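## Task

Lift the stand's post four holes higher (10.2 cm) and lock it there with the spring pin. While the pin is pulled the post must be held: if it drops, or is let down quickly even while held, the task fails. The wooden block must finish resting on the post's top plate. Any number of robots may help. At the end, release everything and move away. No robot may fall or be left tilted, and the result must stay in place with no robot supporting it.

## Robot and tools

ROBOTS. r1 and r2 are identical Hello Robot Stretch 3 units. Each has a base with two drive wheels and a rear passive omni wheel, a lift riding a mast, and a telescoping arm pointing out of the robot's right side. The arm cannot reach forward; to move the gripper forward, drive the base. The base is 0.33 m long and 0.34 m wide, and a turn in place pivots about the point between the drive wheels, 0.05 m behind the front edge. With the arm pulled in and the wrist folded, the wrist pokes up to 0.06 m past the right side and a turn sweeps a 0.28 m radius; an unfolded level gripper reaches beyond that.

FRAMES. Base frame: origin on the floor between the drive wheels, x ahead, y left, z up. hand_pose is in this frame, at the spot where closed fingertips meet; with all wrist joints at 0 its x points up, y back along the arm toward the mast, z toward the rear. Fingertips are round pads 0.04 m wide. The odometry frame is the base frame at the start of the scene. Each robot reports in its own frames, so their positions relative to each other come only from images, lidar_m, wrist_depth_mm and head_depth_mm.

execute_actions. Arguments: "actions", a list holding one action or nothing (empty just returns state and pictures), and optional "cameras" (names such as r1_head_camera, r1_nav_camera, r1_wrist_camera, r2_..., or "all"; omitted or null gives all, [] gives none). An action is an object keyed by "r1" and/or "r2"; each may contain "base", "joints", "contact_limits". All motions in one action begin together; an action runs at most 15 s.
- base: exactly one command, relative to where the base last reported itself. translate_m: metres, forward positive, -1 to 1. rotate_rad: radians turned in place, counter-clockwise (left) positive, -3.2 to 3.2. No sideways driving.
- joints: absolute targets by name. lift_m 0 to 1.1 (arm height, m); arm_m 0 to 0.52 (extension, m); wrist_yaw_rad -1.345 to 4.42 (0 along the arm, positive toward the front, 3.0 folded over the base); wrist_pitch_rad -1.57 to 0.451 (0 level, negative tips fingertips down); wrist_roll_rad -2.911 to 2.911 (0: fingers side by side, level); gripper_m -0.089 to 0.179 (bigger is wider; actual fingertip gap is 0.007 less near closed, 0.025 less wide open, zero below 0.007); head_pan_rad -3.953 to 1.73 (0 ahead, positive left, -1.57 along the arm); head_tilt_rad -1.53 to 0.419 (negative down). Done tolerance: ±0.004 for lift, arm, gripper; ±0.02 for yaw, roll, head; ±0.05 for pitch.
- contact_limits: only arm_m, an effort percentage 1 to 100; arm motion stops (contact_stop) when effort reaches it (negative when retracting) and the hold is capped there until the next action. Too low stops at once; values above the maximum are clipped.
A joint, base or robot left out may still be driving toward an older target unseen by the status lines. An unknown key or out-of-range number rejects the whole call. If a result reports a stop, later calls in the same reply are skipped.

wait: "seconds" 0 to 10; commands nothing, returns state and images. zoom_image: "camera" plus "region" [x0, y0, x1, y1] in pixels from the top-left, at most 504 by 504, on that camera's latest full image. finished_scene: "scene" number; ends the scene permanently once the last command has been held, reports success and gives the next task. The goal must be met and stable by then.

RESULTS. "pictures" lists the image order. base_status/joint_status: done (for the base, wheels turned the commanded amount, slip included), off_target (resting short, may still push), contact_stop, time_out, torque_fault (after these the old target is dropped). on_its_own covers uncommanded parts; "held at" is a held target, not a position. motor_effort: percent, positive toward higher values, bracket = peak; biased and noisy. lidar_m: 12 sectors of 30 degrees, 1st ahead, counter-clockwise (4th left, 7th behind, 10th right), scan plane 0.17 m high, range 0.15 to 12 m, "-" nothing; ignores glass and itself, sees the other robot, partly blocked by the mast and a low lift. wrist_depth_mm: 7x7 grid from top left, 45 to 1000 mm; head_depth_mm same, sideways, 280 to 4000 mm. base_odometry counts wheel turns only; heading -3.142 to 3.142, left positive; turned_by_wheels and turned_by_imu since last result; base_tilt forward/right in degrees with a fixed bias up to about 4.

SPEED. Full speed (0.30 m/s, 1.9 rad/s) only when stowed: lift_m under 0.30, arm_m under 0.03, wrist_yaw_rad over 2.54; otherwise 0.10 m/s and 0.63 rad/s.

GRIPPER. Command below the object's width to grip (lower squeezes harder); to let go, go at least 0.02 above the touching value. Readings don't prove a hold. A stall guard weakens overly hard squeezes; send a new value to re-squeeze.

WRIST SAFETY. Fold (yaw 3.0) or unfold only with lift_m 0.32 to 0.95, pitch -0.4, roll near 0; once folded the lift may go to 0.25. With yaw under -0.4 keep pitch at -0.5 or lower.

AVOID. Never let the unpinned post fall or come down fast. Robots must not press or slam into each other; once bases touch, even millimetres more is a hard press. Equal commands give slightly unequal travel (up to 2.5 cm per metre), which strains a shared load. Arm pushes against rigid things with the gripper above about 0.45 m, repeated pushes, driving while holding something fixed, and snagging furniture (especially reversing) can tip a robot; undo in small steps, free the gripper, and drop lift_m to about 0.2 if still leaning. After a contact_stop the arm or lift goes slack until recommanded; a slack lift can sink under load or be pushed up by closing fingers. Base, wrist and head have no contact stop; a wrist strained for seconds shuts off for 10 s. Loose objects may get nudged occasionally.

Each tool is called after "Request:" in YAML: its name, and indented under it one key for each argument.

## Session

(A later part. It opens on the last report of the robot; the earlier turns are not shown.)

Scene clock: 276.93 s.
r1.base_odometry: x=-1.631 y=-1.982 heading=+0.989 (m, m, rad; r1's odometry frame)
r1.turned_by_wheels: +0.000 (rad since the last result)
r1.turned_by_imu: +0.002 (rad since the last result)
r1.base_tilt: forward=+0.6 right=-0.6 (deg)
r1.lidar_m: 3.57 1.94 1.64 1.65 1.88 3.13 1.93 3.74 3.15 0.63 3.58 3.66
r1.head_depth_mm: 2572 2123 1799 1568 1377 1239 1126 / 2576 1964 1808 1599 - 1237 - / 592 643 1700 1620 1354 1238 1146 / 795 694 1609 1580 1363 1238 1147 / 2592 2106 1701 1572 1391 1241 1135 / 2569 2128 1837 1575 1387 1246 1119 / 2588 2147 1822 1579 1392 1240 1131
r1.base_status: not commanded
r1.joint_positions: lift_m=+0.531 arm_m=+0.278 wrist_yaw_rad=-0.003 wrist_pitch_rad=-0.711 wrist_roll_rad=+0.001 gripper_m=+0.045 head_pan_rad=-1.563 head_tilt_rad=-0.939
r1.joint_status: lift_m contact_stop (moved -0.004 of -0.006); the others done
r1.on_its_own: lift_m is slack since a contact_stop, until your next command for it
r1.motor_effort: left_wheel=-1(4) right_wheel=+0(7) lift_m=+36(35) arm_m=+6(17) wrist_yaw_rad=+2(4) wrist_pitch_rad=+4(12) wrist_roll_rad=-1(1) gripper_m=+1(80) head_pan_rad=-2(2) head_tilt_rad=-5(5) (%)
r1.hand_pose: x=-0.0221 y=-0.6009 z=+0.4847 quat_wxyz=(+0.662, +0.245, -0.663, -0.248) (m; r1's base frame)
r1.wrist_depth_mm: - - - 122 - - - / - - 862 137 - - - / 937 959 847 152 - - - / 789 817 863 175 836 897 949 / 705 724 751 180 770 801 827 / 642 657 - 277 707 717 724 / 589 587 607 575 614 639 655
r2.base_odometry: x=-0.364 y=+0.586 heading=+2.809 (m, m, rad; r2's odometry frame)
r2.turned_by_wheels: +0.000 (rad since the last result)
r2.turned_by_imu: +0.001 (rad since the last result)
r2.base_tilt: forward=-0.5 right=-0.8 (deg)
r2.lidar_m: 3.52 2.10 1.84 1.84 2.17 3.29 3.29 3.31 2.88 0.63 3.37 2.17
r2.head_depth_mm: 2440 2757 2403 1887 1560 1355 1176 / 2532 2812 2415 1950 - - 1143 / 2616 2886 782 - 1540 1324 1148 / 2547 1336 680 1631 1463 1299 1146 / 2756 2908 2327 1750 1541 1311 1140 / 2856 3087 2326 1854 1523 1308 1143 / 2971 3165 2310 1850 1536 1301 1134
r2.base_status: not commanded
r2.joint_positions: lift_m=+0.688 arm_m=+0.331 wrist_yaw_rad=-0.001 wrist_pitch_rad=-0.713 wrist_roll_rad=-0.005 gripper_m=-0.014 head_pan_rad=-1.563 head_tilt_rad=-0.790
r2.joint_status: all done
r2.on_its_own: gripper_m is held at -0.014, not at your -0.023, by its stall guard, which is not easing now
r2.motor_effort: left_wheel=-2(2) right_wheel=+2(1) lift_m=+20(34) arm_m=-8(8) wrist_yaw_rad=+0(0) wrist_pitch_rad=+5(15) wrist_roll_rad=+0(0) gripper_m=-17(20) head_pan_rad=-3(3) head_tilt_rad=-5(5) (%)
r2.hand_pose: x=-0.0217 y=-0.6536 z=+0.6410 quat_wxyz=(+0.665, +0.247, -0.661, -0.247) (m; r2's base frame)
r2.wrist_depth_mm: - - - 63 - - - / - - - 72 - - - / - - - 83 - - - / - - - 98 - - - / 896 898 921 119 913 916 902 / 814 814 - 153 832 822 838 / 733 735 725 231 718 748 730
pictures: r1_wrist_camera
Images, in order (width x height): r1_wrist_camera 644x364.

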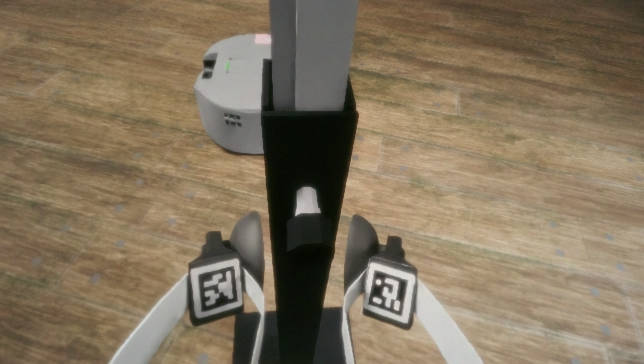

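Request:
execute_actions:
  actions:
    - {"r1":{"joints":{"arm_m":0.281,"lift_m":0.54}},"r2":{"joints":{"lift_m":0.6937}}}
  cameras: []

Request:
execute_actions:
  actions:
    - {"r1":{"joints":{"gripper_m":-0.085}}}
  cameras: ["r1_wrist_camera"]

Request:
execute_actions:
  actions:
    - {"r1":{"joints":{"arm_m":0.262}}}
  cameras: ["r1_wrist_camera"]

Request:
execute_actions:
  actions:
    - {"r2":{"joints":{"lift_m":0.703}}}
  cameras: ["r1_wrist_camera"]

Scene clock: 281.23 s.
r1.base_odometry: x=-1.631 y=-1.982 heading=+0.989 (m, m, rad; r1's odometry frame)
r1.turned_by_wheels: +0.000 (rad since the last result)
r1.turned_by_imu: +0.001 (rad since the last result)
r1.base_tilt: forward=+0.4 right=-0.7 (deg)
r1.lidar_m: 3.58 1.94 1.64 1.65 1.87 3.12 1.93 3.71 3.16 0.63 3.55 3.64
r1.head_depth_mm: 2565 2117 1791 1564 1369 1232 1126 / 2578 1973 1786 1629 - 1235 - / 590 639 1693 - 1358 1234 1147 / 783 689 1624 1562 1376 1239 1133 / 2615 2136 1706 1561 1388 1241 1126 / 2642 2139 1792 1579 1385 1246 1132 / 2654 2148 1823 1568 1385 1249 1128
r1.base_status: not commanded
r1.joint_positions: lift_m=+0.540 arm_m=+0.281 wrist_yaw_rad=-0.003 wrist_pitch_rad=-0.712 wrist_roll_rad=+0.001 gripper_m=+0.045 head_pan_rad=-1.563 head_tilt_rad=-0.939
r1.joint_status: all done
r1.motor_effort: left_wheel=-1(1) right_wheel=+1(1) lift_m=+45(45) arm_m=+6(9) wrist_yaw_rad=+2(2) wrist_pitch_rad=+5(5) wrist_roll_rad=-1(1) gripper_m=+0(0) head_pan_rad=-1(2) head_tilt_rad=-6(4) (%)
r1.hand_pose: x=-0.0220 y=-0.6038 z=+0.4928 quat_wxyz=(+0.662, +0.246, -0.663, -0.248) (m; r1's base frame)
r1.wrist_depth_mm: - - - 119 - - - / - - 895 133 - - - / 946 957 844 150 - - - / 845 849 831 174 886 937 956 / 738 754 740 189 794 810 835 / 646 666 - 272 727 721 730 / 587 604 606 594 637 645 655
r2.base_odometry: x=-0.364 y=+0.586 heading=+2.809 (m, m, rad; r2's odometry frame)
r2.turned_by_wheels: +0.000 (rad since the last result)
r2.turned_by_imu: +0.000 (rad since the last result)
r2.base_tilt: forward=-0.5 right=-0.8 (deg)
r2.lidar_m: 3.52 2.09 1.84 1.84 2.16 3.29 3.31 3.30 2.87 0.63 3.41 2.16
r2.head_depth_mm: 2432 2770 2405 1882 1557 1350 1175 / 2542 2807 2373 1949 - - 1151 / 2618 2867 777 - 1543 1314 1150 / 2551 1330 678 1688 1469 1297 1147 / 2747 2774 2252 1748 1536 1312 1140 / 2855 3077 2355 1863 1528 1309 1140 / 2966 3121 2338 1851 1531 1304 1137
r2.base_status: not commanded
r2.joint_positions: lift_m=+0.693 arm_m=+0.331 wrist_yaw_rad=-0.001 wrist_pitch_rad=-0.718 wrist_roll_rad=-0.005 gripper_m=-0.013 head_pan_rad=-1.563 head_tilt_rad=-0.790
r2.joint_status: all done
r2.on_its_own: gripper_m is held at -0.014, not at your -0.023, by its stall guard, which is not easing now
r2.motor_effort: left_wheel=-1(1) right_wheel=+1(1) lift_m=+33(33) arm_m=-7(8) wrist_yaw_rad=+1(1) wrist_pitch_rad=+7(8) wrist_roll_rad=+0(0) gripper_m=-17(18) head_pan_rad=-4(2) head_tilt_rad=-6(4) (%)
r2.hand_pose: x=-0.0217 y=-0.6526 z=+0.6449 quat_wxyz=(+0.664, +0.249, -0.660, -0.248) (m; r2's base frame)
r2.wrist_depth_mm: - - - 64 - - - / - - - 72 - - - / - - - 83 - - - / - - - 98 - - - / 903 895 930 120 944 915 931 / 793 819 790 156 835 806 814 / 738 726 732 230 729 748 736
pictures: none
No camera images: the call's "cameras" was empty. Leave "cameras" out to get every camera's image.

Scene clock: 283.03 s.
r1.base_odometry: x=-1.631 y=-1.982 heading=+0.989 (m, m, rad; r1's odometry frame)
r1.turned_by_wheels: +0.000 (rad since the last result)
r1.turned_by_imu: +0.000 (rad since the last result)
r1.base_tilt: forward=+0.5 right=-0.6 (deg)
r1.lidar_m: 3.55 1.94 1.64 1.65 1.87 3.14 1.93 3.73 3.14 0.63 3.57 3.65
r1.head_depth_mm: 2572 2101 1796 1555 1383 1236 1126 / 2554 1985 1807 1621 - 1236 - / 590 638 1688 - 1351 1228 1146 / 767 689 1613 1566 1359 1241 1136 / 2606 2142 1702 1560 1390 1240 1130 / 2640 2147 1797 1582 1385 1247 1120 / 2576 2171 1801 1566 1400 1236 1130
r1.base_status: not commanded
r1.joint_positions: lift_m=+0.540 arm_m=+0.281 wrist_yaw_rad=-0.004 wrist_pitch_rad=-0.711 wrist_roll_rad=+0.001 gripper_m=-0.083 head_pan_rad=-1.563 head_tilt_rad=-0.939
r1.joint_status: all done
r1.motor_effort: left_wheel=-2(3) right_wheel=+5(4) lift_m=+44(44) arm_m=+1(6) wrist_yaw_rad=+3(3) wrist_pitch_rad=+4(5) wrist_roll_rad=-1(1) gripper_m=-37(100) head_pan_rad=-2(2) head_tilt_rad=-5(6) (%)
r1.hand_pose: x=-0.0224 y=-0.6043 z=+0.4928 quat_wxyz=(+0.662, +0.245, -0.663, -0.248) (m; r1's base frame)
r1.wrist_depth_mm: - - - 118 - - - / - - 856 133 - - - / 930 936 833 150 - - - / 809 834 829 174 889 925 968 / 736 728 761 171 790 796 833 / 649 659 - 262 720 731 725 / 610 600 603 592 636 648 655
r2.base_odometry: x=-0.364 y=+0.586 heading=+2.809 (m, m, rad; r2's odometry frame)
r2.turned_by_wheels: +0.000 (rad since the last result)
r2.turned_by_imu: +0.000 (rad since the last result)
r2.base_tilt: forward=-0.5 right=-0.8 (deg)
r2.lidar_m: 3.54 2.10 1.84 1.85 2.16 3.31 3.31 3.30 2.88 0.63 3.41 2.17
r2.head_depth_mm: 2427 2772 2392 1887 1561 1357 1170 / 2507 2839 2385 1935 - - 1158 / 2604 2890 780 - 1543 1315 1148 / 2581 1335 679 1658 1472 1298 1145 / 2758 2761 2257 1744 1534 1313 1140 / 2836 3086 2350 1846 1537 1305 1146 / 2963 3097 2322 1848 1528 1299 1139
r2.base_status: not commanded
r2.joint_positions: lift_m=+0.693 arm_m=+0.331 wrist_yaw_rad=-0.001 wrist_pitch_rad=-0.718 wrist_roll_rad=-0.005 gripper_m=-0.013 head_pan_rad=-1.563 head_tilt_rad=-0.790
r2.joint_status: not commanded
r2.on_its_own: gripper_m is held at -0.014, not at your -0.023, by its stall guard, which is not easing now
r2.motor_effort: left_wheel=-1(1) right_wheel=+2(1) lift_m=+33(33) arm_m=-8(7) wrist_yaw_rad=+0(0) wrist_pitch_rad=+7(7) wrist_roll_rad=+0(0) gripper_m=-18(17) head_pan_rad=-2(2) head_tilt_rad=-5(4) (%)
r2.hand_pose: x=-0.0217 y=-0.6526 z=+0.6449 quat_wxyz=(+0.664, +0.249, -0.660, -0.248) (m; r2's base frame)
r2.wrist_depth_mm: - - - 63 - - - / - - - 72 - - - / - - - 83 - - - / - - - 98 - - - / 896 893 940 121 898 912 897 / 797 810 803 155 820 819 815 / 737 733 741 227 731 727 741
pictures: r1_wrist_camera
Images, in order (width x height): r1_wrist_camera 644x364.

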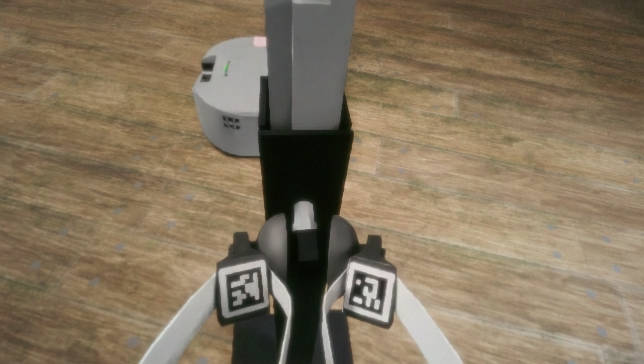

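Scene clock: 284.07 s.
r1.base_odometry: x=-1.631 y=-1.982 heading=+0.989 (m, m, rad; r1's odometry frame)
r1.turned_by_wheels: +0.000 (rad since the last result)
r1.turned_by_imu: +0.000 (rad since the last result)
r1.base_tilt: forward=+0.4 right=-0.7 (deg)
r1.lidar_m: 3.56 1.94 1.64 1.65 1.88 3.13 1.93 3.75 3.16 0.63 3.57 3.67
r1.head_depth_mm: 2571 2115 1787 1566 1381 1238 1127 / 2574 1992 1783 1627 - 1231 - / 592 639 1692 1609 1343 1235 1146 / 782 691 1636 1582 1365 1231 1141 / 2594 2148 1693 1552 1380 1236 1124 / 2585 2118 1819 1570 1387 1242 1130 / 2598 2139 1831 1584 1395 1245 1129
r1.base_status: not commanded
r1.joint_positions: lift_m=+0.540 arm_m=+0.262 wrist_yaw_rad=-0.005 wrist_pitch_rad=-0.678 wrist_roll_rad=+0.001 gripper_m=-0.078 head_pan_rad=-1.563 head_tilt_rad=-0.939
r1.joint_status: all done
r1.on_its_own: gripper_m is held at -0.078, not at your -0.085, by its stall guard, which is still easing
r1.motor_effort: left_wheel=-2(3) right_wheel=+4(5) lift_m=+41(44) arm_m=-7(16) wrist_yaw_rad=+5(4) wrist_pitch_rad=-11(11) wrist_roll_rad=-1(1) gripper_m=-15(37) head_pan_rad=-2(2) head_tilt_rad=-6(6) (%)
r1.hand_pose: x=-0.0225 y=-0.5919 z=+0.4991 quat_wxyz=(+0.666, +0.233, -0.668, -0.237) (m; r1's base frame)
r1.wrist_depth_mm: - - - 133 - - - / - - 972 152 - - - / - 984 825 166 - - - / 856 873 890 193 921 973 985 / 741 793 767 205 811 837 843 / 675 679 695 - 705 736 761 / 606 627 610 614 652 661 659
r2.base_odometry: x=-0.364 y=+0.586 heading=+2.809 (m, m, rad; r2's odometry frame)
r2.turned_by_wheels: +0.000 (rad since the last result)
r2.turned_by_imu: +0.000 (rad since the last result)
r2.base_tilt: forward=-0.5 right=-0.7 (deg)
r2.lidar_m: 3.54 2.10 1.84 1.84 2.16 3.30 3.31 3.29 2.87 0.63 3.43 2.16
r2.head_depth_mm: 2452 2730 2402 1886 1568 1352 1176 / 2548 2824 2372 1938 - - 1151 / 2600 2900 779 - 1545 1320 1142 / 2557 1331 678 1641 1459 1302 1151 / 2776 2764 2292 1732 1551 1312 1139 / 2828 3087 2341 1852 1531 1305 1140 / 2959 3173 2353 1847 1527 1308 1134
r2.base_status: not commanded
r2.joint_positions: lift_m=+0.693 arm_m=+0.331 wrist_yaw_rad=-0.001 wrist_pitch_rad=-0.718 wrist_roll_rad=-0.005 gripper_m=-0.013 head_pan_rad=-1.563 head_tilt_rad=-0.790
r2.joint_status: not commanded
r2.on_its_own: gripper_m is held at -0.014, not at your -0.023, by its stall guard, which is not easing now
r2.motor_effort: left_wheel=-1(1) right_wheel=+2(2) lift_m=+33(33) arm_m=-7(8) wrist_yaw_rad=+0(0) wrist_pitch_rad=+7(7) wrist_roll_rad=+0(0) gripper_m=-17(18) head_pan_rad=-3(3) head_tilt_rad=-4(5) (%)
r2.hand_pose: x=-0.0217 y=-0.6526 z=+0.6449 quat_wxyz=(+0.664, +0.249, -0.660, -0.248) (m; r2's base frame)
r2.wrist_depth_mm: - - - 64 - - - / - - - 72 - - - / - - - 83 - - - / - - - 99 - - - / 871 890 936 121 917 913 947 / 828 795 829 155 813 809 814 / 732 729 744 229 738 733 737
pictures: r1_wrist_camera
Images, in order (width x height): r1_wrist_camera 644x364.

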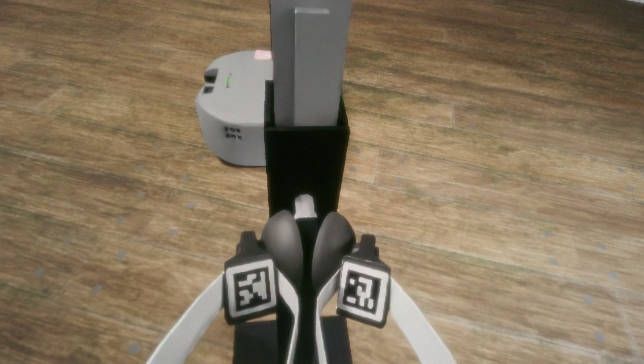

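Scene clock: 284.77 s.
r1.base_odometry: x=-1.631 y=-1.982 heading=+0.989 (m, m, rad; r1's odometry frame)
r1.turned_by_wheels: +0.000 (rad since the last result)
r1.turned_by_imu: +0.000 (rad since the last result)
r1.base_tilt: forward=+0.6 right=-0.6 (deg)
r1.lidar_m: 3.59 1.94 1.64 1.65 1.87 3.14 1.93 3.75 3.16 0.63 3.58 3.65
r1.head_depth_mm: 2585 2114 1778 1562 1371 1232 1130 / 2576 1953 1794 1611 - 1236 - / 592 637 1677 1598 1343 1239 1152 / 792 691 1613 1566 1360 1239 1141 / 2619 2132 1710 1564 1400 1239 1128 / 2594 2130 1806 1580 1392 1235 1123 / 2606 2151 1810 1580 1389 1249 1130
r1.base_status: not commanded
r1.joint_positions: lift_m=+0.540 arm_m=+0.262 wrist_yaw_rad=-0.005 wrist_pitch_rad=-0.678 wrist_roll_rad=+0.001 gripper_m=-0.074 head_pan_rad=-1.563 head_tilt_rad=-0.939
r1.joint_status: not commanded
r1.on_its_own: gripper_m is held at -0.075, not at your -0.085, by its stall guard, which is still easing
r1.motor_effort: left_wheel=-2(2) right_wheel=+4(3) lift_m=+41(41) arm_m=-7(8) wrist_yaw_rad=+4(5) wrist_pitch_rad=-11(11) wrist_roll_rad=-1(1) gripper_m=-23(32) head_pan_rad=-2(2) head_tilt_rad=-5(6) (%)
r1.hand_pose: x=-0.0225 y=-0.5920 z=+0.4991 quat_wxyz=(+0.666, +0.233, -0.668, -0.237) (m; r1's base frame)
r1.wrist_depth_mm: - - - 133 - - - / - - 978 152 - - - / 984 - 848 167 - - - / 870 860 887 193 950 988 - / 761 757 791 194 820 825 867 / 666 679 721 - 735 738 758 / 601 630 607 610 660 652 677
r2.base_odometry: x=-0.364 y=+0.586 heading=+2.809 (m, m, rad; r2's odometry frame)
r2.turned_by_wheels: +0.000 (rad since the last result)
r2.turned_by_imu: +0.000 (rad since the last result)
r2.base_tilt: forward=-0.5 right=-0.8 (deg)
r2.lidar_m: 3.49 2.10 1.84 1.85 2.16 3.30 3.30 3.32 2.87 0.63 3.40 2.16
r2.head_depth_mm: 2443 2779 2374 1889 1562 1350 1175 / 2538 2787 2409 1939 - - 1150 / 2607 2870 777 - 1543 1318 1150 / 2547 1333 676 1634 1465 1298 1146 / 2759 2778 2257 1745 1550 1310 1142 / 2857 3099 2339 1850 1539 1310 1140 / 2956 3140 2311 1839 1535 1306 1138
r2.base_status: not commanded
r2.joint_positions: lift_m=+0.702 arm_m=+0.331 wrist_yaw_rad=-0.001 wrist_pitch_rad=-0.739 wrist_roll_rad=-0.005 gripper_m=-0.013 head_pan_rad=-1.563 head_tilt_rad=-0.790
r2.joint_status: all done
r2.on_its_own: gripper_m is held at -0.014, not at your -0.023, by its stall guard, which is not easing now
r2.motor_effort: left_wheel=-1(2) right_wheel=+0(1) lift_m=+39(38) arm_m=-8(8) wrist_yaw_rad=+0(0) wrist_pitch_rad=+15(15) wrist_roll_rad=+0(0) gripper_m=-19(19) head_pan_rad=-4(3) head_tilt_rad=-6(4) (%)
r2.hand_pose: x=-0.0217 y=-0.6488 z=+0.6502 quat_wxyz=(+0.661, +0.256, -0.657, -0.255) (m; r2's base frame)
r2.wrist_depth_mm: - - - 64 - - - / - - - 73 - - - / - - - 85 - - - / - - 979 101 - - - / 891 901 907 125 890 915 931 / 806 794 - 169 849 816 803 / 731 726 735 272 731 732 741
pictures: r1_wrist_camera
Images, in order (width x height): r1_wrist_camera 644x364.

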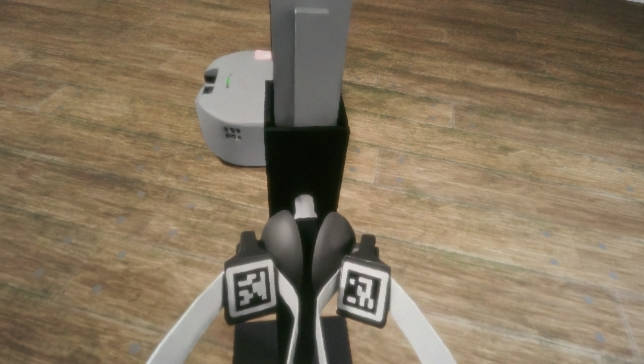

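Request:
execute_actions:
  actions:
    - {"r2":{"joints":{"lift_m":0.688}},"r1":{"joints":{"gripper_m":0.06,"arm_m":0.14}}}
  cameras: []

Request:
execute_actions:
  actions:
    - {"r1":{"base":{"translate_m":-0.246},"joints":{"lift_m":0.385,"wrist_pitch_rad":0,"wrist_roll_rad":1.57,"wrist_yaw_rad":1.57}},"r2":{"joints":{"lift_m":0.6925}}}
  cameras: []

Request:
execute_actions:
  actions:
    - {"r1":{"joints":{"arm_m":0.46},"contact_limits":{"arm_m":16}}}
  cameras: ["r1_wrist_camera"]

Scene clock: 292.10 s.
r1.base_odometry: x=-1.631 y=-1.982 heading=+0.989 (m, m, rad; r1's odometry frame)
r1.turned_by_wheels: +0.000 (rad since the last result)
r1.turned_by_imu: +0.001 (rad since the last result)
r1.base_tilt: forward=+0.4 right=-0.6 (deg)
r1.lidar_m: 3.55 1.93 1.64 1.65 1.87 3.15 1.93 3.72 3.15 0.63 3.59 3.66
r1.head_depth_mm: 2607 2109 1796 1563 1384 1242 1119 / 2565 1963 1796 1564 1426 1226 - / 590 643 1685 1506 - 1218 1145 / 793 697 1630 1573 1377 1242 1138 / 2606 2136 1690 1566 1384 1239 1123 / 2584 2160 1815 1568 1384 1248 1131 / 2648 2158 1809 1576 1390 1243 1137
r1.base_status: not commanded
r1.joint_positions: lift_m=+0.540 arm_m=+0.140 wrist_yaw_rad=-0.001 wrist_pitch_rad=-0.712 wrist_roll_rad=+0.001 gripper_m=+0.060 head_pan_rad=-1.563 head_tilt_rad=-0.939
r1.joint_status: all done
r1.motor_effort: left_wheel=-1(2) right_wheel=+0(4) lift_m=+41(41) arm_m=-6(8) wrist_yaw_rad=+1(5) wrist_pitch_rad=+5(13) wrist_roll_rad=-1(1) gripper_m=+1(79) head_pan_rad=-2(2) head_tilt_rad=-5(5) (%)
r1.hand_pose: x=-0.0218 y=-0.4637 z=+0.4929 quat_wxyz=(+0.662, +0.246, -0.663, -0.247) (m; r1's base frame)
r1.wrist_depth_mm: - - - 266 - - - / - - 936 295 - - - / 919 975 992 975 - - - / 804 832 862 823 896 921 949 / 732 748 771 752 817 806 848 / 668 658 667 657 726 725 741 / 597 613 624 605 626 651 666
r2.base_odometry: x=-0.364 y=+0.586 heading=+2.809 (m, m, rad; r2's odometry frame)
r2.turned_by_wheels: +0.000 (rad since the last result)
r2.turned_by_imu: +0.001 (rad since the last result)
r2.base_tilt: forward=-0.6 right=-0.8 (deg)
r2.lidar_m: 3.51 2.10 1.84 1.84 2.16 3.30 3.31 3.30 2.88 0.63 3.38 2.16
r2.head_depth_mm: 2456 2748 2405 1881 1556 1350 1175 / 2512 2832 2382 1952 - - 1140 / 2601 2905 782 - 1548 1316 1150 / 2576 1335 679 1640 1478 1293 1145 / 2775 2794 2347 1747 1529 1313 1142 / 2848 3029 2333 1847 1537 1311 1142 / 2979 3149 2317 1844 1521 1301 1139
r2.base_status: not commanded
r2.joint_positions: lift_m=+0.688 arm_m=+0.331 wrist_yaw_rad=-0.001 wrist_pitch_rad=-0.713 wrist_roll_rad=-0.005 gripper_m=-0.014 head_pan_rad=-1.563 head_tilt_rad=-0.790
r2.joint_status: all done
r2.on_its_own: gripper_m is held at -0.014, not at your -0.023, by its stall guard, which is not easing now
r2.motor_effort: left_wheel=-2(1) right_wheel=+1(2) lift_m=+20(35) arm_m=-8(7) wrist_yaw_rad=-1(0) wrist_pitch_rad=+5(15) wrist_roll_rad=+0(0) gripper_m=-17(20) head_pan_rad=-2(2) head_tilt_rad=-4(5) (%)
r2.hand_pose: x=-0.0217 y=-0.6536 z=+0.6410 quat_wxyz=(+0.665, +0.247, -0.661, -0.247) (m; r2's base frame)
r2.wrist_depth_mm: - - - 63 - - - / - - - 72 - - - / - - - 83 - - - / - - - 98 - - - / 877 923 907 119 882 894 905 / 801 821 - 152 826 821 809 / 716 729 724 233 721 733 743
pictures: none
No camera images: the call's "cameras" was empty. Leave "cameras" out to get every camera's image.

Scene clock: 295.73 s.
r1.base_odometry: x=-1.766 y=-2.187 heading=+0.989 (m, m, rad; r1's odometry frame)
r1.turned_by_wheels: +0.000 (rad since the last result)
r1.turned_by_imu: +0.000 (rad since the last result)
r1.base_tilt: forward=+0.5 right=-0.7 (deg)
r1.lidar_m: 3.69 2.00 1.71 1.70 1.93 3.23 1.68 3.66 3.10 1.30 0.67 3.90
r1.head_depth_mm: 2580 2111 1792 1559 1379 1228 1124 / 2585 2115 1810 1565 1378 1235 - / 2612 2120 1827 1574 1404 1219 1143 / 2640 2142 1807 1560 1392 1206 1137 / 2573 2092 1627 1584 1359 1221 1118 / 1369 678 875 1520 1388 1221 1120 / 599 660 1841 1585 1392 1245 1128
r1.base_status: done
r1.joint_positions: lift_m=+0.385 arm_m=+0.140 wrist_yaw_rad=+1.567 wrist_pitch_rad=-0.024 wrist_roll_rad=+1.565 gripper_m=+0.060 head_pan_rad=-1.563 head_tilt_rad=-0.939
r1.joint_status: all done
r1.motor_effort: left_wheel=-1(5) right_wheel=+0(5) lift_m=+27(37) arm_m=-7(7) wrist_yaw_rad=+3(1) wrist_pitch_rad=+10(11) wrist_roll_rad=+2(4) gripper_m=+0(1) head_pan_rad=-2(2) head_tilt_rad=-5(5) (%)
r1.hand_pose: x=+0.2342 y=-0.2862 z=+0.4935 quat_wxyz=(+0.011, +0.706, -0.708, -0.007) (m; r1's base frame)
r1.wrist_depth_mm: - - - - - 890 606 / - - - - - 877 602 / - - - - - 871 598 / - - - - - 852 587 / - - - - - 839 588 / - - - - - 834 581 / - - - - - 778 576
r2.base_odometry: x=-0.364 y=+0.586 heading=+2.809 (m, m, rad; r2's odometry frame)
r2.turned_by_wheels: +0.000 (rad since the last result)
r2.turned_by_imu: +0.000 (rad since the last result)
r2.base_tilt: forward=-0.5 right=-0.8 (deg)
r2.lidar_m: 3.52 2.11 1.84 1.84 2.16 3.30 3.31 3.31 2.88 0.63 3.40 2.17
r2.head_depth_mm: 2461 2759 2412 1883 1560 1351 1179 / 2540 2798 2377 1931 - - 1140 / 2579 2875 779 - 1551 1320 1149 / 2658 2916 677 1845 1467 1301 1150 / 2742 2959 2193 1669 1539 1310 1144 / 2828 3040 1410 1670 1534 1310 1142 / 2948 3167 2321 1842 1529 1301 1139
r2.base_status: not commanded
r2.joint_positions: lift_m=+0.692 arm_m=+0.331 wrist_yaw_rad=-0.001 wrist_pitch_rad=-0.718 wrist_roll_rad=-0.005 gripper_m=-0.013 head_pan_rad=-1.563 head_tilt_rad=-0.790
r2.joint_status: all done
r2.on_its_own: gripper_m is held at -0.014, not at your -0.023, by its stall guard, which is not easing now
r2.motor_effort: left_wheel=-1(1) right_wheel=+2(2) lift_m=+32(31) arm_m=-8(8) wrist_yaw_rad=+0(0) wrist_pitch_rad=+7(8) wrist_roll_rad=+0(0) gripper_m=-17(17) head_pan_rad=-3(2) head_tilt_rad=-4(4) (%)
r2.hand_pose: x=-0.0217 y=-0.6528 z=+0.6439 quat_wxyz=(+0.664, +0.249, -0.660, -0.248) (m; r2's base frame)
r2.wrist_depth_mm: - 448 850 64 - - - / - 460 493 72 - - - / - - 902 83 - - - / - - 876 98 - - - / 894 898 903 120 921 902 905 / 790 798 799 156 823 810 809 / 728 716 743 229 726 742 736
pictures: none
No camera images: the call's "cameras" was empty. Leave "cameras" out to get every camera's image.

Scene clock: 299.30 s.
r1.base_odometry: x=-1.766 y=-2.187 heading=+0.989 (m, m, rad; r1's odometry frame)
r1.turned_by_wheels: +0.000 (rad since the last result)
r1.turned_by_imu: +0.001 (rad since the last result)
r1.base_tilt: forward=+0.6 right=-0.5 (deg)
r1.lidar_m: 3.71 2.00 1.71 1.71 1.94 3.24 1.69 3.67 3.08 1.30 0.67 3.90
r1.head_depth_mm: 2565 2101 1786 1561 1371 1241 1115 / 2594 2143 1792 1560 1391 1249 - / 2583 2119 1821 1522 1383 1245 1144 / 2609 2113 1792 1537 1388 1236 1136 / 2584 2103 1636 1570 1351 1233 1127 / 1364 678 878 1525 1391 1239 1130 / 599 661 1825 1575 1396 1244 1127
r1.base_status: not commanded
r1.joint_positions: lift_m=+0.385 arm_m=+0.460 wrist_yaw_rad=+1.568 wrist_pitch_rad=-0.024 wrist_roll_rad=+1.566 gripper_m=+0.060 head_pan_rad=-1.563 head_tilt_rad=-0.939
r1.joint_status: all done
r1.motor_effort: left_wheel=-1(1) right_wheel=+0(1) lift_m=+27(27) arm_m=+6(9) wrist_yaw_rad=+1(2) wrist_pitch_rad=+10(10) wrist_roll_rad=+2(2) gripper_m=+1(0) head_pan_rad=-2(2) head_tilt_rad=-5(6) (%)
r1.contact_limits: arm_m 16 (drawing in: default 32, maximum 53; extending or still: default 44, maximum 72)
r1.hand_pose: x=+0.2342 y=-0.6052 z=+0.4936 quat_wxyz=(+0.011, +0.706, -0.708, -0.007) (m; r1's base frame)
r1.wrist_depth_mm: - - - - - 877 603 / - - 132 - - 792 605 / 133 135 132 134 136 139 141 / - - 133 136 139 141 142 / - - - - - 834 585 / - - - - - 841 568 / - - - - - 786 574
r2.base_odometry: x=-0.364 y=+0.586 heading=+2.809 (m, m, rad; r2's odometry frame)
r2.turned_by_wheels: +0.000 (rad since the last result)
r2.turned_by_imu: +0.000 (rad since the last result)
r2.base_tilt: forward=-0.5 right=-0.8 (deg)
r2.lidar_m: 3.52 2.10 1.84 1.84 2.16 3.31 3.30 3.29 2.88 0.63 3.41 2.17
r2.head_depth_mm: 2427 2743 2387 1895 1566 1354 1181 / 2530 2828 2376 1944 - - 1143 / 2600 2874 780 - 1548 1315 1150 / 2689 2952 679 1859 1470 1293 1145 / 2788 2987 2178 1673 1504 1306 1141 / 2802 3007 2113 1623 1503 1305 1137 / 2945 3159 2342 1692 1523 1308 1138
r2.base_status: not commanded
r2.joint_positions: lift_m=+0.692 arm_m=+0.331 wrist_yaw_rad=-0.001 wrist_pitch_rad=-0.718 wrist_roll_rad=-0.005 gripper_m=-0.013 head_pan_rad=-1.563 head_tilt_rad=-0.790
r2.joint_status: not commanded
r2.on_its_own: gripper_m is held at -0.014, not at your -0.023, by its stall guard, which is not easing now
r2.motor_effort: left_wheel=-1(1) right_wheel=+1(2) lift_m=+32(32) arm_m=-7(8) wrist_yaw_rad=+1(0) wrist_pitch_rad=+7(7) wrist_roll_rad=+0(0) gripper_m=-17(17) head_pan_rad=-3(3) head_tilt_rad=-4(5) (%)
r2.hand_pose: x=-0.0217 y=-0.6528 z=+0.6439 quat_wxyz=(+0.664, +0.249, -0.660, -0.248) (m; r2's base frame)
r2.wrist_depth_mm: - - 854 63 - - - / 381 - - 72 - - - / - - 918 83 - - - / - - 885 99 - - - / 297 322 885 120 922 913 907 / 294 292 314 155 836 811 819 / 717 261 731 230 743 738 743
pictures: r1_wrist_camera
Images, in order (width x height): r1_wrist_camera 644x364.

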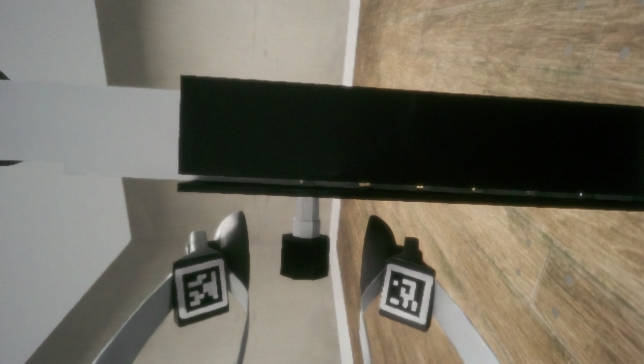

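Request:
execute_actions:
  actions:
    - {"r1":{"joints":{"gripper_m":-0.085,"arm_m":0.463}}}
  cameras: ["r1_wrist_camera"]

Request:
execute_actions:
  actions:
    - {"r1":{"joints":{"arm_m":0.425}}}
  cameras: ["r1_wrist_camera"]

Request:
execute_actions:
  actions:
    - {"r2":{"joints":{"lift_m":0.705}}}
  cameras: ["r1_wrist_camera"]

Scene clock: 303.97 s.
r1.base_odometry: x=-1.766 y=-2.187 heading=+0.990 (m, m, rad; r1's odometry frame)
r1.turned_by_wheels: +0.002 (rad since the last result)
r1.turned_by_imu: +0.003 (rad since the last result)
r1.base_tilt: forward=+0.5 right=-0.5 (deg)
r1.lidar_m: 3.69 1.99 1.71 1.70 1.94 3.26 1.68 3.66 3.09 1.30 0.67 3.90
r1.head_depth_mm: 2604 2124 1797 1576 1373 1237 1119 / 2616 2113 1810 1561 1393 1246 - / 2535 2111 1809 1543 1378 1242 1143 / 2567 2127 1794 1508 1388 1237 1140 / 2589 2075 1627 1541 1350 1240 1116 / 1331 675 885 1519 1394 1236 1132 / 597 660 1823 1567 1390 1241 1129
r1.base_status: not commanded
r1.joint_positions: lift_m=+0.385 arm_m=+0.463 wrist_yaw_rad=+1.564 wrist_pitch_rad=-0.017 wrist_roll_rad=+1.569 gripper_m=-0.083 head_pan_rad=-1.563 head_tilt_rad=-0.939
r1.joint_status: all done
r1.on_its_own: left_wheel is at rest, and its effort (+22) is outside its rest range (-18 to +18); right_wheel is at rest, and its effort (-55) is outside its rest range (-18 to +18)
r1.motor_effort: left_wheel=+22(21) right_wheel=-55(54) lift_m=+28(28) arm_m=+5(11) wrist_yaw_rad=+5(6) wrist_pitch_rad=+7(10) wrist_roll_rad=+0(2) gripper_m=-38(100) head_pan_rad=-2(2) head_tilt_rad=-6(6) (%)
r1.hand_pose: x=+0.2344 y=-0.6094 z=+0.4954 quat_wxyz=(+0.007, +0.705, -0.710, -0.005) (m; r1's base frame)
r1.wrist_depth_mm: - - - - - 905 619 / - - - - - 881 602 / 130 131 128 130 133 135 137 / - 142 130 132 134 136 138 / - - - 151 - 836 561 / - - - 145 - 849 592 / - - - - - 852 582
r2.base_odometry: x=-0.364 y=+0.586 heading=+2.809 (m, m, rad; r2's odometry frame)
r2.turned_by_wheels: +0.000 (rad since the last result)
r2.turned_by_imu: +0.000 (rad since the last result)
r2.base_tilt: forward=-0.5 right=-0.8 (deg)
r2.lidar_m: 3.51 2.10 1.84 1.84 2.17 3.30 3.30 3.31 2.88 0.63 3.40 2.17
r2.head_depth_mm: 2455 2739 2405 1891 1552 1355 1175 / 2505 2795 2406 1951 - - 1143 / 2592 2876 780 - 1536 1318 1149 / 2648 2970 679 1865 1467 1298 1144 / 2768 2971 2172 1671 1498 1307 1140 / 2782 3022 2114 1612 1497 1312 1139 / 2949 3153 2330 1689 1519 1305 1141
r2.base_status: not commanded
r2.joint_positions: lift_m=+0.692 arm_m=+0.331 wrist_yaw_rad=-0.001 wrist_pitch_rad=-0.718 wrist_roll_rad=-0.005 gripper_m=-0.013 head_pan_rad=-1.563 head_tilt_rad=-0.790
r2.joint_status: not commanded
r2.on_its_own: gripper_m is held at -0.014, not at your -0.023, by its stall guard, which is not easing now
r2.motor_effort: left_wheel=-1(0) right_wheel=+1(2) lift_m=+32(32) arm_m=-8(8) wrist_yaw_rad=+0(0) wrist_pitch_rad=+7(7) wrist_roll_rad=+0(0) gripper_m=-17(18) head_pan_rad=-3(3) head_tilt_rad=-4(4) (%)
r2.hand_pose: x=-0.0217 y=-0.6528 z=+0.6439 quat_wxyz=(+0.664, +0.249, -0.660, -0.248) (m; r2's base frame)
r2.wrist_depth_mm: - - 844 64 - - - / 379 - - 72 - - - / - - 902 83 - - - / - - 868 98 - - - / 297 324 906 120 917 913 917 / 290 290 304 155 821 812 813 / 708 256 739 229 729 745 742
pictures: r1_wrist_camera
Images, in order (width x height): r1_wrist_camera 644x364.

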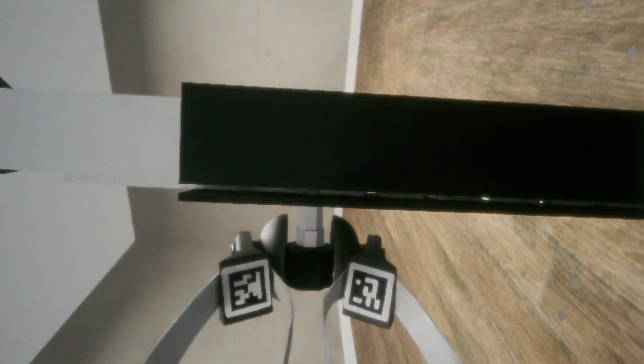

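Scene clock: 305.30 s.
r1.base_odometry: x=-1.766 y=-2.187 heading=+0.989 (m, m, rad; r1's odometry frame)
r1.turned_by_wheels: -0.001 (rad since the last result)
r1.turned_by_imu: -0.001 (rad since the last result)
r1.base_tilt: forward=+0.5 right=-0.4 (deg)
r1.lidar_m: 3.67 2.00 1.71 1.71 1.94 3.24 1.69 3.66 3.08 1.30 0.67 3.91
r1.head_depth_mm: 2545 2129 1786 1560 1364 1228 1125 / 2608 2106 1797 1565 1391 1242 - / 2532 2146 1787 1523 1384 1234 1136 / 2575 2140 1802 1604 1383 1237 1148 / 2597 2056 1629 1606 1356 1243 1118 / 1381 682 870 1524 1381 1243 1125 / 598 657 1829 1571 1392 1240 1127
r1.base_status: not commanded
r1.joint_positions: lift_m=+0.385 arm_m=+0.426 wrist_yaw_rad=+1.466 wrist_pitch_rad=-0.016 wrist_roll_rad=+1.569 gripper_m=-0.077 head_pan_rad=-1.563 head_tilt_rad=-0.939
r1.joint_status: all done
r1.on_its_own: gripper_m is held at -0.078, not at your -0.085, by its stall guard, which is still easing; right_wheel is at rest, and its effort (-26) is outside its rest range (-18 to +18); arm_m is at rest, and its effort (-22) is outside its rest range (-14 to +14); wrist_yaw_rad is at rest, and its effort (+67) is outside its rest range (-12 to +12)
r1.motor_effort: left_wheel=+5(22) right_wheel=-26(55) lift_m=+27(28) arm_m=-22(17) wrist_yaw_rad=+67(68) wrist_pitch_rad=+7(7) wrist_roll_rad=+0(1) gripper_m=-35(37) head_pan_rad=-2(2) head_tilt_rad=-6(5) (%)
r1.hand_pose: x=+0.2330 y=-0.5982 z=+0.4955 quat_wxyz=(+0.007, +0.669, -0.743, -0.005) (m; r1's base frame)
r1.wrist_depth_mm: - - - - - 898 596 / 140 142 139 141 143 784 550 / 138 140 137 140 141 144 147 / - - - 156 157 159 154 / - - - 155 - 855 586 / - - - - - 846 578 / - - - - - 837 577
r2.base_odometry: x=-0.364 y=+0.586 heading=+2.809 (m, m, rad; r2's odometry frame)
r2.turned_by_wheels: +0.000 (rad since the last result)
r2.turned_by_imu: +0.000 (rad since the last result)
r2.base_tilt: forward=-0.5 right=-0.8 (deg)
r2.lidar_m: 3.52 2.11 1.84 1.84 2.17 3.30 3.30 3.29 2.87 0.63 3.39 2.17
r2.head_depth_mm: 2442 2763 2398 1887 1562 1348 1174 / 2517 2832 2377 1935 - - 1140 / 2609 2875 781 - 1555 1323 1151 / 2675 2917 681 1871 1450 1296 1149 / 2778 2966 2182 1664 1505 1315 1144 / 2824 3011 2102 1072 1504 1302 1139 / 2951 3148 2326 1731 1533 1300 1138
r2.base_status: not commanded
r2.joint_positions: lift_m=+0.692 arm_m=+0.331 wrist_yaw_rad=-0.001 wrist_pitch_rad=-0.718 wrist_roll_rad=-0.005 gripper_m=-0.013 head_pan_rad=-1.563 head_tilt_rad=-0.790
r2.joint_status: not commanded
r2.on_its_own: gripper_m is held at -0.014, not at your -0.023, by its stall guard, which is not easing now
r2.motor_effort: left_wheel=-2(1) right_wheel=+1(1) lift_m=+32(32) arm_m=-7(8) wrist_yaw_rad=+0(0) wrist_pitch_rad=+7(7) wrist_roll_rad=+0(0) gripper_m=-17(17) head_pan_rad=-1(3) head_tilt_rad=-5(5) (%)
r2.hand_pose: x=-0.0217 y=-0.6528 z=+0.6439 quat_wxyz=(+0.664, +0.249, -0.660, -0.248) (m; r2's base frame)
r2.wrist_depth_mm: - - 830 63 - - - / 379 - - 72 - - - / - - 912 83 - - - / 310 - 880 98 - - - / 298 310 925 120 935 912 916 / 771 314 785 155 819 819 822 / 721 709 742 228 729 729 740
pictures: r1_wrist_camera
Images, in order (width x height): r1_wrist_camera 644x364.

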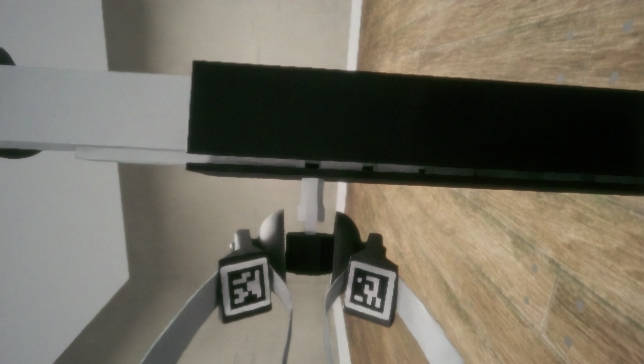

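Scene clock: 306.50 s.
r1.base_odometry: x=-1.766 y=-2.187 heading=+0.990 (m, m, rad; r1's odometry frame)
r1.turned_by_wheels: +0.000 (rad since the last result)
r1.turned_by_imu: +0.001 (rad since the last result)
r1.base_tilt: forward=+0.6 right=-0.6 (deg)
r1.lidar_m: 3.67 2.00 1.71 1.70 1.93 3.25 1.69 3.69 3.09 1.30 0.67 3.88
r1.head_depth_mm: 2532 2138 1791 1561 1377 1234 1121 / 2552 2133 1795 1550 1378 1235 - / 2580 2119 1795 1530 1382 1244 1150 / 2604 2145 1800 1588 1382 1238 1140 / 2572 2102 1632 1603 1347 1232 1130 / 1314 684 875 1515 1389 1244 1129 / 592 657 1826 1568 1393 1243 1131
r1.base_status: not commanded
r1.joint_positions: lift_m=+0.385 arm_m=+0.426 wrist_yaw_rad=+1.440 wrist_pitch_rad=-0.018 wrist_roll_rad=+1.569 gripper_m=-0.070 head_pan_rad=-1.563 head_tilt_rad=-0.939
r1.joint_status: not commanded
r1.on_its_own: wrist_yaw_rad is held at +1.449, not at your +1.570, by its stall guard, which is not easing now; gripper_m is held at -0.072, not at your -0.085, by its stall guard, which is still easing; right_wheel is at rest, and its effort (-32) is outside its rest range (-18 to +18)
r1.motor_effort: left_wheel=+12(13) right_wheel=-32(33) lift_m=+28(29) arm_m=-9(22) wrist_yaw_rad=+5(68) wrist_pitch_rad=+8(8) wrist_roll_rad=+0(0) gripper_m=-33(35) head_pan_rad=-2(2) head_tilt_rad=-7(5) (%)
r1.hand_pose: x=+0.2322 y=-0.6038 z=+0.4951 quat_wxyz=(+0.007, +0.660, -0.752, -0.006) (m; r1's base frame)
r1.wrist_depth_mm: - - - - - 894 608 / - - 140 142 - 799 569 / 139 141 137 140 143 145 148 / - - 158 153 142 151 148 / - - - 155 - 858 600 / - - - - - 848 589 / - - - - - 864 574
r2.base_odometry: x=-0.364 y=+0.586 heading=+2.809 (m, m, rad; r2's odometry frame)
r2.turned_by_wheels: +0.000 (rad since the last result)
r2.turned_by_imu: +0.000 (rad since the last result)
r2.base_tilt: forward=-0.5 right=-0.8 (deg)
r2.lidar_m: 3.52 2.10 1.84 1.85 2.17 3.30 3.31 3.30 2.87 0.63 3.40 2.16
r2.head_depth_mm: 2428 2766 2412 1893 1556 1353 - / 2509 2829 2387 1942 - - 1149 / 2610 2877 2139 - 1558 1323 1148 / 2689 2929 680 1854 1450 1295 1140 / 2766 2980 2172 1683 1506 1311 1140 / 2777 2994 2096 1074 1534 1311 1140 / 2934 3111 2317 1742 1535 1299 1140
r2.base_status: not commanded
r2.joint_positions: lift_m=+0.704 arm_m=+0.331 wrist_yaw_rad=-0.001 wrist_pitch_rad=-0.718 wrist_roll_rad=-0.005 gripper_m=-0.013 head_pan_rad=-1.563 head_tilt_rad=-0.790
r2.joint_status: all done
r2.on_its_own: gripper_m is held at -0.014, not at your -0.023, by its stall guard, which is not easing now
r2.motor_effort: left_wheel=-1(2) right_wheel=+1(1) lift_m=+32(31) arm_m=-8(8) wrist_yaw_rad=+0(0) wrist_pitch_rad=+7(7) wrist_roll_rad=+0(0) gripper_m=-18(17) head_pan_rad=-3(3) head_tilt_rad=-4(5) (%)
r2.hand_pose: x=-0.0217 y=-0.6527 z=+0.6563 quat_wxyz=(+0.664, +0.249, -0.660, -0.248) (m; r2's base frame)
r2.wrist_depth_mm: - - 826 63 - - - / 388 - - 72 - - - / - - 927 83 - - - / 305 - 880 98 - - - / 297 321 907 120 952 923 936 / 550 318 792 155 866 824 828 / 753 314 751 238 730 746 745
pictures: r1_wrist_camera
Images, in order (width x height): r1_wrist_camera 644x364.

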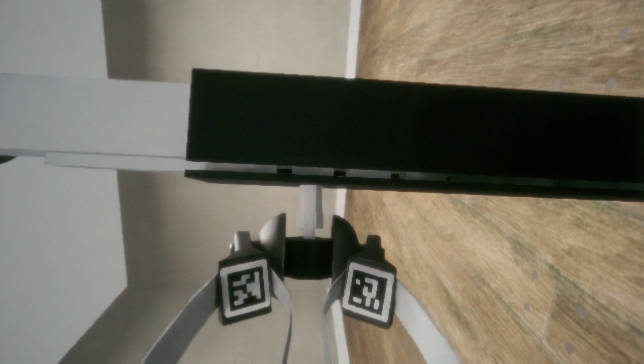

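Request:
execute_actions:
  actions:
    - {"r1":{"joints":{"arm_m":0.405,"gripper_m":-0.08}},"r2":{"joints":{"lift_m":0.783}}}
  cameras: ["r1_wrist_camera"]

Scene clock: 310.57 s.
r1.base_odometry: x=-1.766 y=-2.187 heading=+0.990 (m, m, rad; r1's odometry frame)
r1.turned_by_wheels: +0.000 (rad since the last result)
r1.turned_by_imu: +0.001 (rad since the last result)
r1.base_tilt: forward=+0.4 right=-0.6 (deg)
r1.lidar_m: 3.69 2.00 1.71 1.71 1.93 3.23 1.69 3.65 3.09 1.30 0.67 3.90
r1.head_depth_mm: 2560 2143 1787 1558 1370 1229 1116 / 2580 2119 1797 1598 1382 1236 - / 2556 2127 1794 1599 1380 1239 1147 / 2567 2117 1808 1611 1380 1237 1133 / 2587 2090 1633 1611 1362 1235 1121 / 662 1464 915 1515 1383 1242 1128 / 580 2047 1822 1574 1397 1242 1128
r1.base_status: not commanded
r1.joint_positions: lift_m=+0.385 arm_m=+0.406 wrist_yaw_rad=+1.361 wrist_pitch_rad=-0.018 wrist_roll_rad=+1.569 gripper_m=-0.072 head_pan_rad=-1.563 head_tilt_rad=-0.939
r1.joint_status: gripper_m off_target (ended at -0.072, target -0.080); the others done
r1.on_its_own: wrist_yaw_rad is held at +1.364, not at your +1.570, by its stall guard, which is not easing now; gripper_m is held at -0.073, not at your -0.080, by its stall guard, which is still easing; right_wheel is at rest, and its effort (-33) is outside its rest range (-18 to +18)
r1.motor_effort: left_wheel=+13(13) right_wheel=-33(38) lift_m=+29(28) arm_m=-10(17) wrist_yaw_rad=+2(44) wrist_pitch_rad=+7(8) wrist_roll_rad=+0(0) gripper_m=-33(100) head_pan_rad=-2(2) head_tilt_rad=-5(6) (%)
r1.hand_pose: x=+0.2288 y=-0.6038 z=+0.4951 quat_wxyz=(+0.007, +0.629, -0.777, -0.006) (m; r1's base frame)
r1.wrist_depth_mm: - - - - - 901 615 / - - 150 - - 837 569 / 146 148 146 148 151 153 157 / - - 166 158 163 152 157 / - - - 159 - 873 593 / - - - - - 842 580 / - - - - - 845 579
r2.base_odometry: x=-0.364 y=+0.586 heading=+2.809 (m, m, rad; r2's odometry frame)
r2.turned_by_wheels: +0.000 (rad since the last result)
r2.turned_by_imu: +0.002 (rad since the last result)
r2.base_tilt: forward=-0.5 right=-0.8 (deg)
r2.lidar_m: 3.51 2.10 1.84 1.85 2.17 3.29 3.30 3.30 2.87 0.63 3.39 2.16
r2.head_depth_mm: 2453 2769 2396 1881 1601 - - / 2556 2805 2497 - 1515 1294 1149 / 2602 2805 634 1765 1545 1318 1148 / 2700 595 643 1757 1438 1297 1146 / 2776 2948 2099 1664 1548 1314 1144 / 2817 3001 1431 1067 1539 1305 1139 / 2970 3186 2334 1794 1528 1302 1138
r2.base_status: not commanded
r2.joint_positions: lift_m=+0.782 arm_m=+0.331 wrist_yaw_rad=-0.002 wrist_pitch_rad=-0.720 wrist_roll_rad=-0.005 gripper_m=-0.013 head_pan_rad=-1.563 head_tilt_rad=-0.791
r2.joint_status: all done
r2.on_its_own: gripper_m is held at -0.014, not at your -0.023, by its stall guard, which is not easing now
r2.motor_effort: left_wheel=-2(7) right_wheel=+2(3) lift_m=+32(37) arm_m=-7(8) wrist_yaw_rad=+1(1) wrist_pitch_rad=+8(18) wrist_roll_rad=+0(0) gripper_m=-18(18) head_pan_rad=-3(2) head_tilt_rad=-4(4) (%)
r2.hand_pose: x=-0.0219 y=-0.6523 z=+0.7340 quat_wxyz=(+0.664, +0.249, -0.660, -0.249) (m; r2's base frame)
r2.wrist_depth_mm: - - 821 64 - - - / - 559 - 72 - - - / - - - 83 - - - / 380 - 964 98 - - - / 347 394 - 121 - - - / 354 385 380 156 911 908 913 / 825 771 807 240 826 801 839
pictures: r1_wrist_camera
Images, in order (width x height): r1_wrist_camera 644x364.

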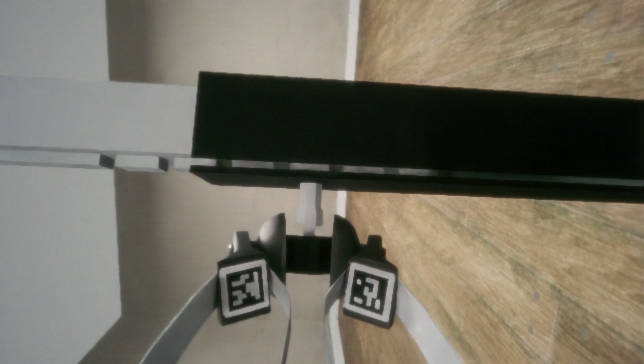

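Request:
execute_actions:
  actions:
    - {"r1":{"joints":{"gripper_m":0.06}}}
  cameras: []

Request:
execute_actions:
  actions:
    - {"r2":{"joints":{"lift_m":0.797}}}
  cameras: ["r1_wrist_camera"]

Scene clock: 315.93 s.
r1.base_odometry: x=-1.766 y=-2.187 heading=+0.989 (m, m, rad; r1's odometry frame)
r1.turned_by_wheels: -0.001 (rad since the last result)
r1.turned_by_imu: -0.001 (rad since the last result)
r1.base_tilt: forward=+0.4 right=-0.6 (deg)
r1.lidar_m: 3.69 2.00 1.71 1.71 1.93 3.24 1.69 3.67 3.09 1.30 0.67 3.90
r1.head_depth_mm: 2517 2125 1797 1557 1373 1240 1127 / 2539 2121 1796 1590 1385 1232 - / 2614 2124 1814 1597 1383 1243 1140 / 2550 2098 1810 1598 1380 1235 1134 / 2601 2075 1648 1588 1357 1242 1124 / 661 1451 1549 1518 1377 1241 1127 / 580 1992 1814 1569 1388 1240 1116
r1.base_status: not commanded
r1.joint_positions: lift_m=+0.385 arm_m=+0.405 wrist_yaw_rad=+1.363 wrist_pitch_rad=-0.021 wrist_roll_rad=+1.569 gripper_m=+0.060 head_pan_rad=-1.563 head_tilt_rad=-0.939
r1.joint_status: all done
r1.on_its_own: wrist_yaw_rad is held at +1.364, not at your +1.570, by its stall guard, which is not easing now
r1.motor_effort: left_wheel=+0(11) right_wheel=-1(28) lift_m=+28(28) arm_m=-7(8) wrist_yaw_rad=+1(3) wrist_pitch_rad=+9(9) wrist_roll_rad=+0(0) gripper_m=+1(81) head_pan_rad=-2(2) head_tilt_rad=-6(5) (%)
r1.hand_pose: x=+0.2288 y=-0.6030 z=+0.4944 quat_wxyz=(+0.008, +0.630, -0.777, -0.008) (m; r1's base frame)
r1.wrist_depth_mm: - - - - - 882 602 / - - 152 - - 817 581 / 147 149 148 151 152 157 159 / - - 168 160 165 154 159 / - - - - - 859 595 / - - - - - 845 577 / - - - - - 785 582
r2.base_odometry: x=-0.364 y=+0.586 heading=+2.809 (m, m, rad; r2's odometry frame)
r2.turned_by_wheels: +0.000 (rad since the last result)
r2.turned_by_imu: +0.001 (rad since the last result)
r2.base_tilt: forward=-0.5 right=-0.8 (deg)
r2.lidar_m: 3.53 2.09 1.84 1.84 2.17 3.30 3.32 3.30 2.87 0.63 3.40 2.16
r2.head_depth_mm: 2456 2765 2380 1899 1591 - - / 2511 2813 2473 - 1507 1295 1150 / 2605 2779 632 1773 1544 1318 1147 / 2694 596 643 1769 1436 1302 1144 / 2748 3001 2119 1677 1525 1309 1143 / 2810 3042 1438 1065 1527 1306 1142 / 2954 3128 2333 1789 1529 1308 1139
r2.base_status: not commanded
r2.joint_positions: lift_m=+0.782 arm_m=+0.331 wrist_yaw_rad=-0.002 wrist_pitch_rad=-0.720 wrist_roll_rad=-0.005 gripper_m=-0.013 head_pan_rad=-1.563 head_tilt_rad=-0.791
r2.joint_status: not commanded
r2.on_its_own: gripper_m is held at -0.014, not at your -0.023, by its stall guard, which is not easing now
r2.motor_effort: left_wheel=-2(2) right_wheel=+3(3) lift_m=+32(32) arm_m=-8(8) wrist_yaw_rad=+1(1) wrist_pitch_rad=+8(8) wrist_roll_rad=+0(0) gripper_m=-18(18) head_pan_rad=-3(2) head_tilt_rad=-4(3) (%)
r2.hand_pose: x=-0.0219 y=-0.6523 z=+0.7340 quat_wxyz=(+0.664, +0.249, -0.660, -0.249) (m; r2's base frame)
r2.wrist_depth_mm: - - 817 64 - - - / - 564 - 72 - - - / - - - 83 - - - / 374 - 933 99 - - - / 346 402 - 120 - - - / 351 388 380 156 950 910 903 / 801 785 806 240 827 830 826
pictures: none
No camera images: the call's "cameras" was empty. Leave "cameras" out to get every camera's image.

Scene clock: 316.90 s.
r1.base_odometry: x=-1.766 y=-2.187 heading=+0.989 (m, m, rad; r1's odometry frame)
r1.turned_by_wheels: +0.000 (rad since the last result)
r1.turned_by_imu: +0.000 (rad since the last result)
r1.base_tilt: forward=+0.6 right=-0.5 (deg)
r1.lidar_m: 3.69 2.00 1.71 1.70 1.93 3.23 1.69 3.67 3.11 1.30 0.67 3.90
r1.head_depth_mm: 2559 2121 1798 1567 1376 1232 1117 / 2549 2100 1803 1588 1388 1240 - / 2556 2137 1807 1587 1383 1241 1136 / 2605 2137 1808 1593 1392 1241 1144 / 2598 2076 1627 1582 1349 1237 1120 / 636 789 912 1507 1388 1233 1123 / 568 2042 1823 1569 1382 1247 1129
r1.base_status: not commanded
r1.joint_positions: lift_m=+0.385 arm_m=+0.405 wrist_yaw_rad=+1.363 wrist_pitch_rad=-0.021 wrist_roll_rad=+1.569 gripper_m=+0.060 head_pan_rad=-1.563 head_tilt_rad=-0.939
r1.joint_status: not commanded
r1.on_its_own: wrist_yaw_rad is held at +1.364, not at your +1.570, by its stall guard, which is not easing now
r1.motor_effort: left_wheel=+0(0) right_wheel=-1(1) lift_m=+29(29) arm_m=-7(6) wrist_yaw_rad=+1(1) wrist_pitch_rad=+9(9) wrist_roll_rad=+0(0) gripper_m=+0(1) head_pan_rad=-2(2) head_tilt_rad=-5(5) (%)
r1.hand_pose: x=+0.2288 y=-0.6030 z=+0.4944 quat_wxyz=(+0.008, +0.630, -0.777, -0.008) (m; r1's base frame)
r1.wrist_depth_mm: - - - - - 872 605 / - - 152 - - 862 575 / 147 149 148 150 154 157 159 / - - 168 161 167 154 159 / - - - - - 873 577 / - - - - - 837 588 / - - - - - 791 579
r2.base_odometry: x=-0.364 y=+0.586 heading=+2.809 (m, m, rad; r2's odometry frame)
r2.turned_by_wheels: +0.000 (rad since the last result)
r2.turned_by_imu: +0.000 (rad since the last result)
r2.base_tilt: forward=-0.5 right=-0.8 (deg)
r2.lidar_m: 3.51 2.10 1.84 1.84 2.17 3.30 3.32 3.32 2.87 0.63 3.39 2.17
r2.head_depth_mm: 2434 2765 2406 1942 1620 - - / 2531 2822 2467 - 1516 1305 1150 / 2594 2767 626 1760 1549 1319 1143 / 2648 595 1401 1766 1439 1297 1145 / 2783 2947 2175 1668 1540 1309 1143 / 2822 3015 1433 1067 1528 1307 1135 / 2927 3160 2314 1782 1527 1304 1136
r2.base_status: not commanded
r2.joint_positions: lift_m=+0.796 arm_m=+0.331 wrist_yaw_rad=-0.002 wrist_pitch_rad=-0.723 wrist_roll_rad=-0.005 gripper_m=-0.013 head_pan_rad=-1.563 head_tilt_rad=-0.791
r2.joint_status: all done
r2.on_its_own: gripper_m is held at -0.014, not at your -0.023, by its stall guard, which is not easing now
r2.motor_effort: left_wheel=-2(2) right_wheel=+1(2) lift_m=+33(36) arm_m=-7(8) wrist_yaw_rad=+2(1) wrist_pitch_rad=+9(10) wrist_roll_rad=+0(0) gripper_m=-18(17) head_pan_rad=-2(3) head_tilt_rad=-4(5) (%)
r2.hand_pose: x=-0.0219 y=-0.6518 z=+0.7474 quat_wxyz=(+0.663, +0.250, -0.659, -0.250) (m; r2's base frame)
r2.wrist_depth_mm: - 715 698 64 - - - / - 571 - 72 - - - / - - - 83 - - - / 406 - 955 99 - - - / 351 411 - 121 - - - / 366 401 392 156 946 924 934 / 813 802 842 244 817 830 838
pictures: r1_wrist_camera
Images, in order (width x height): r1_wrist_camera 644x364.

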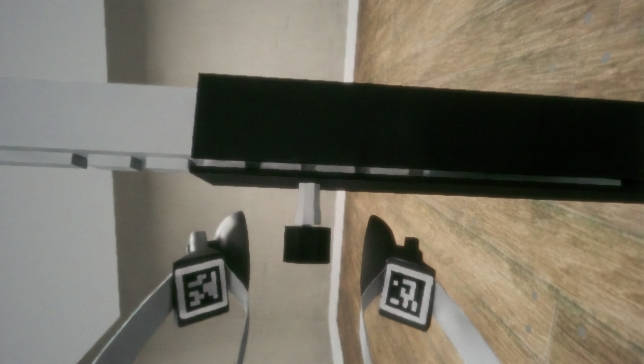

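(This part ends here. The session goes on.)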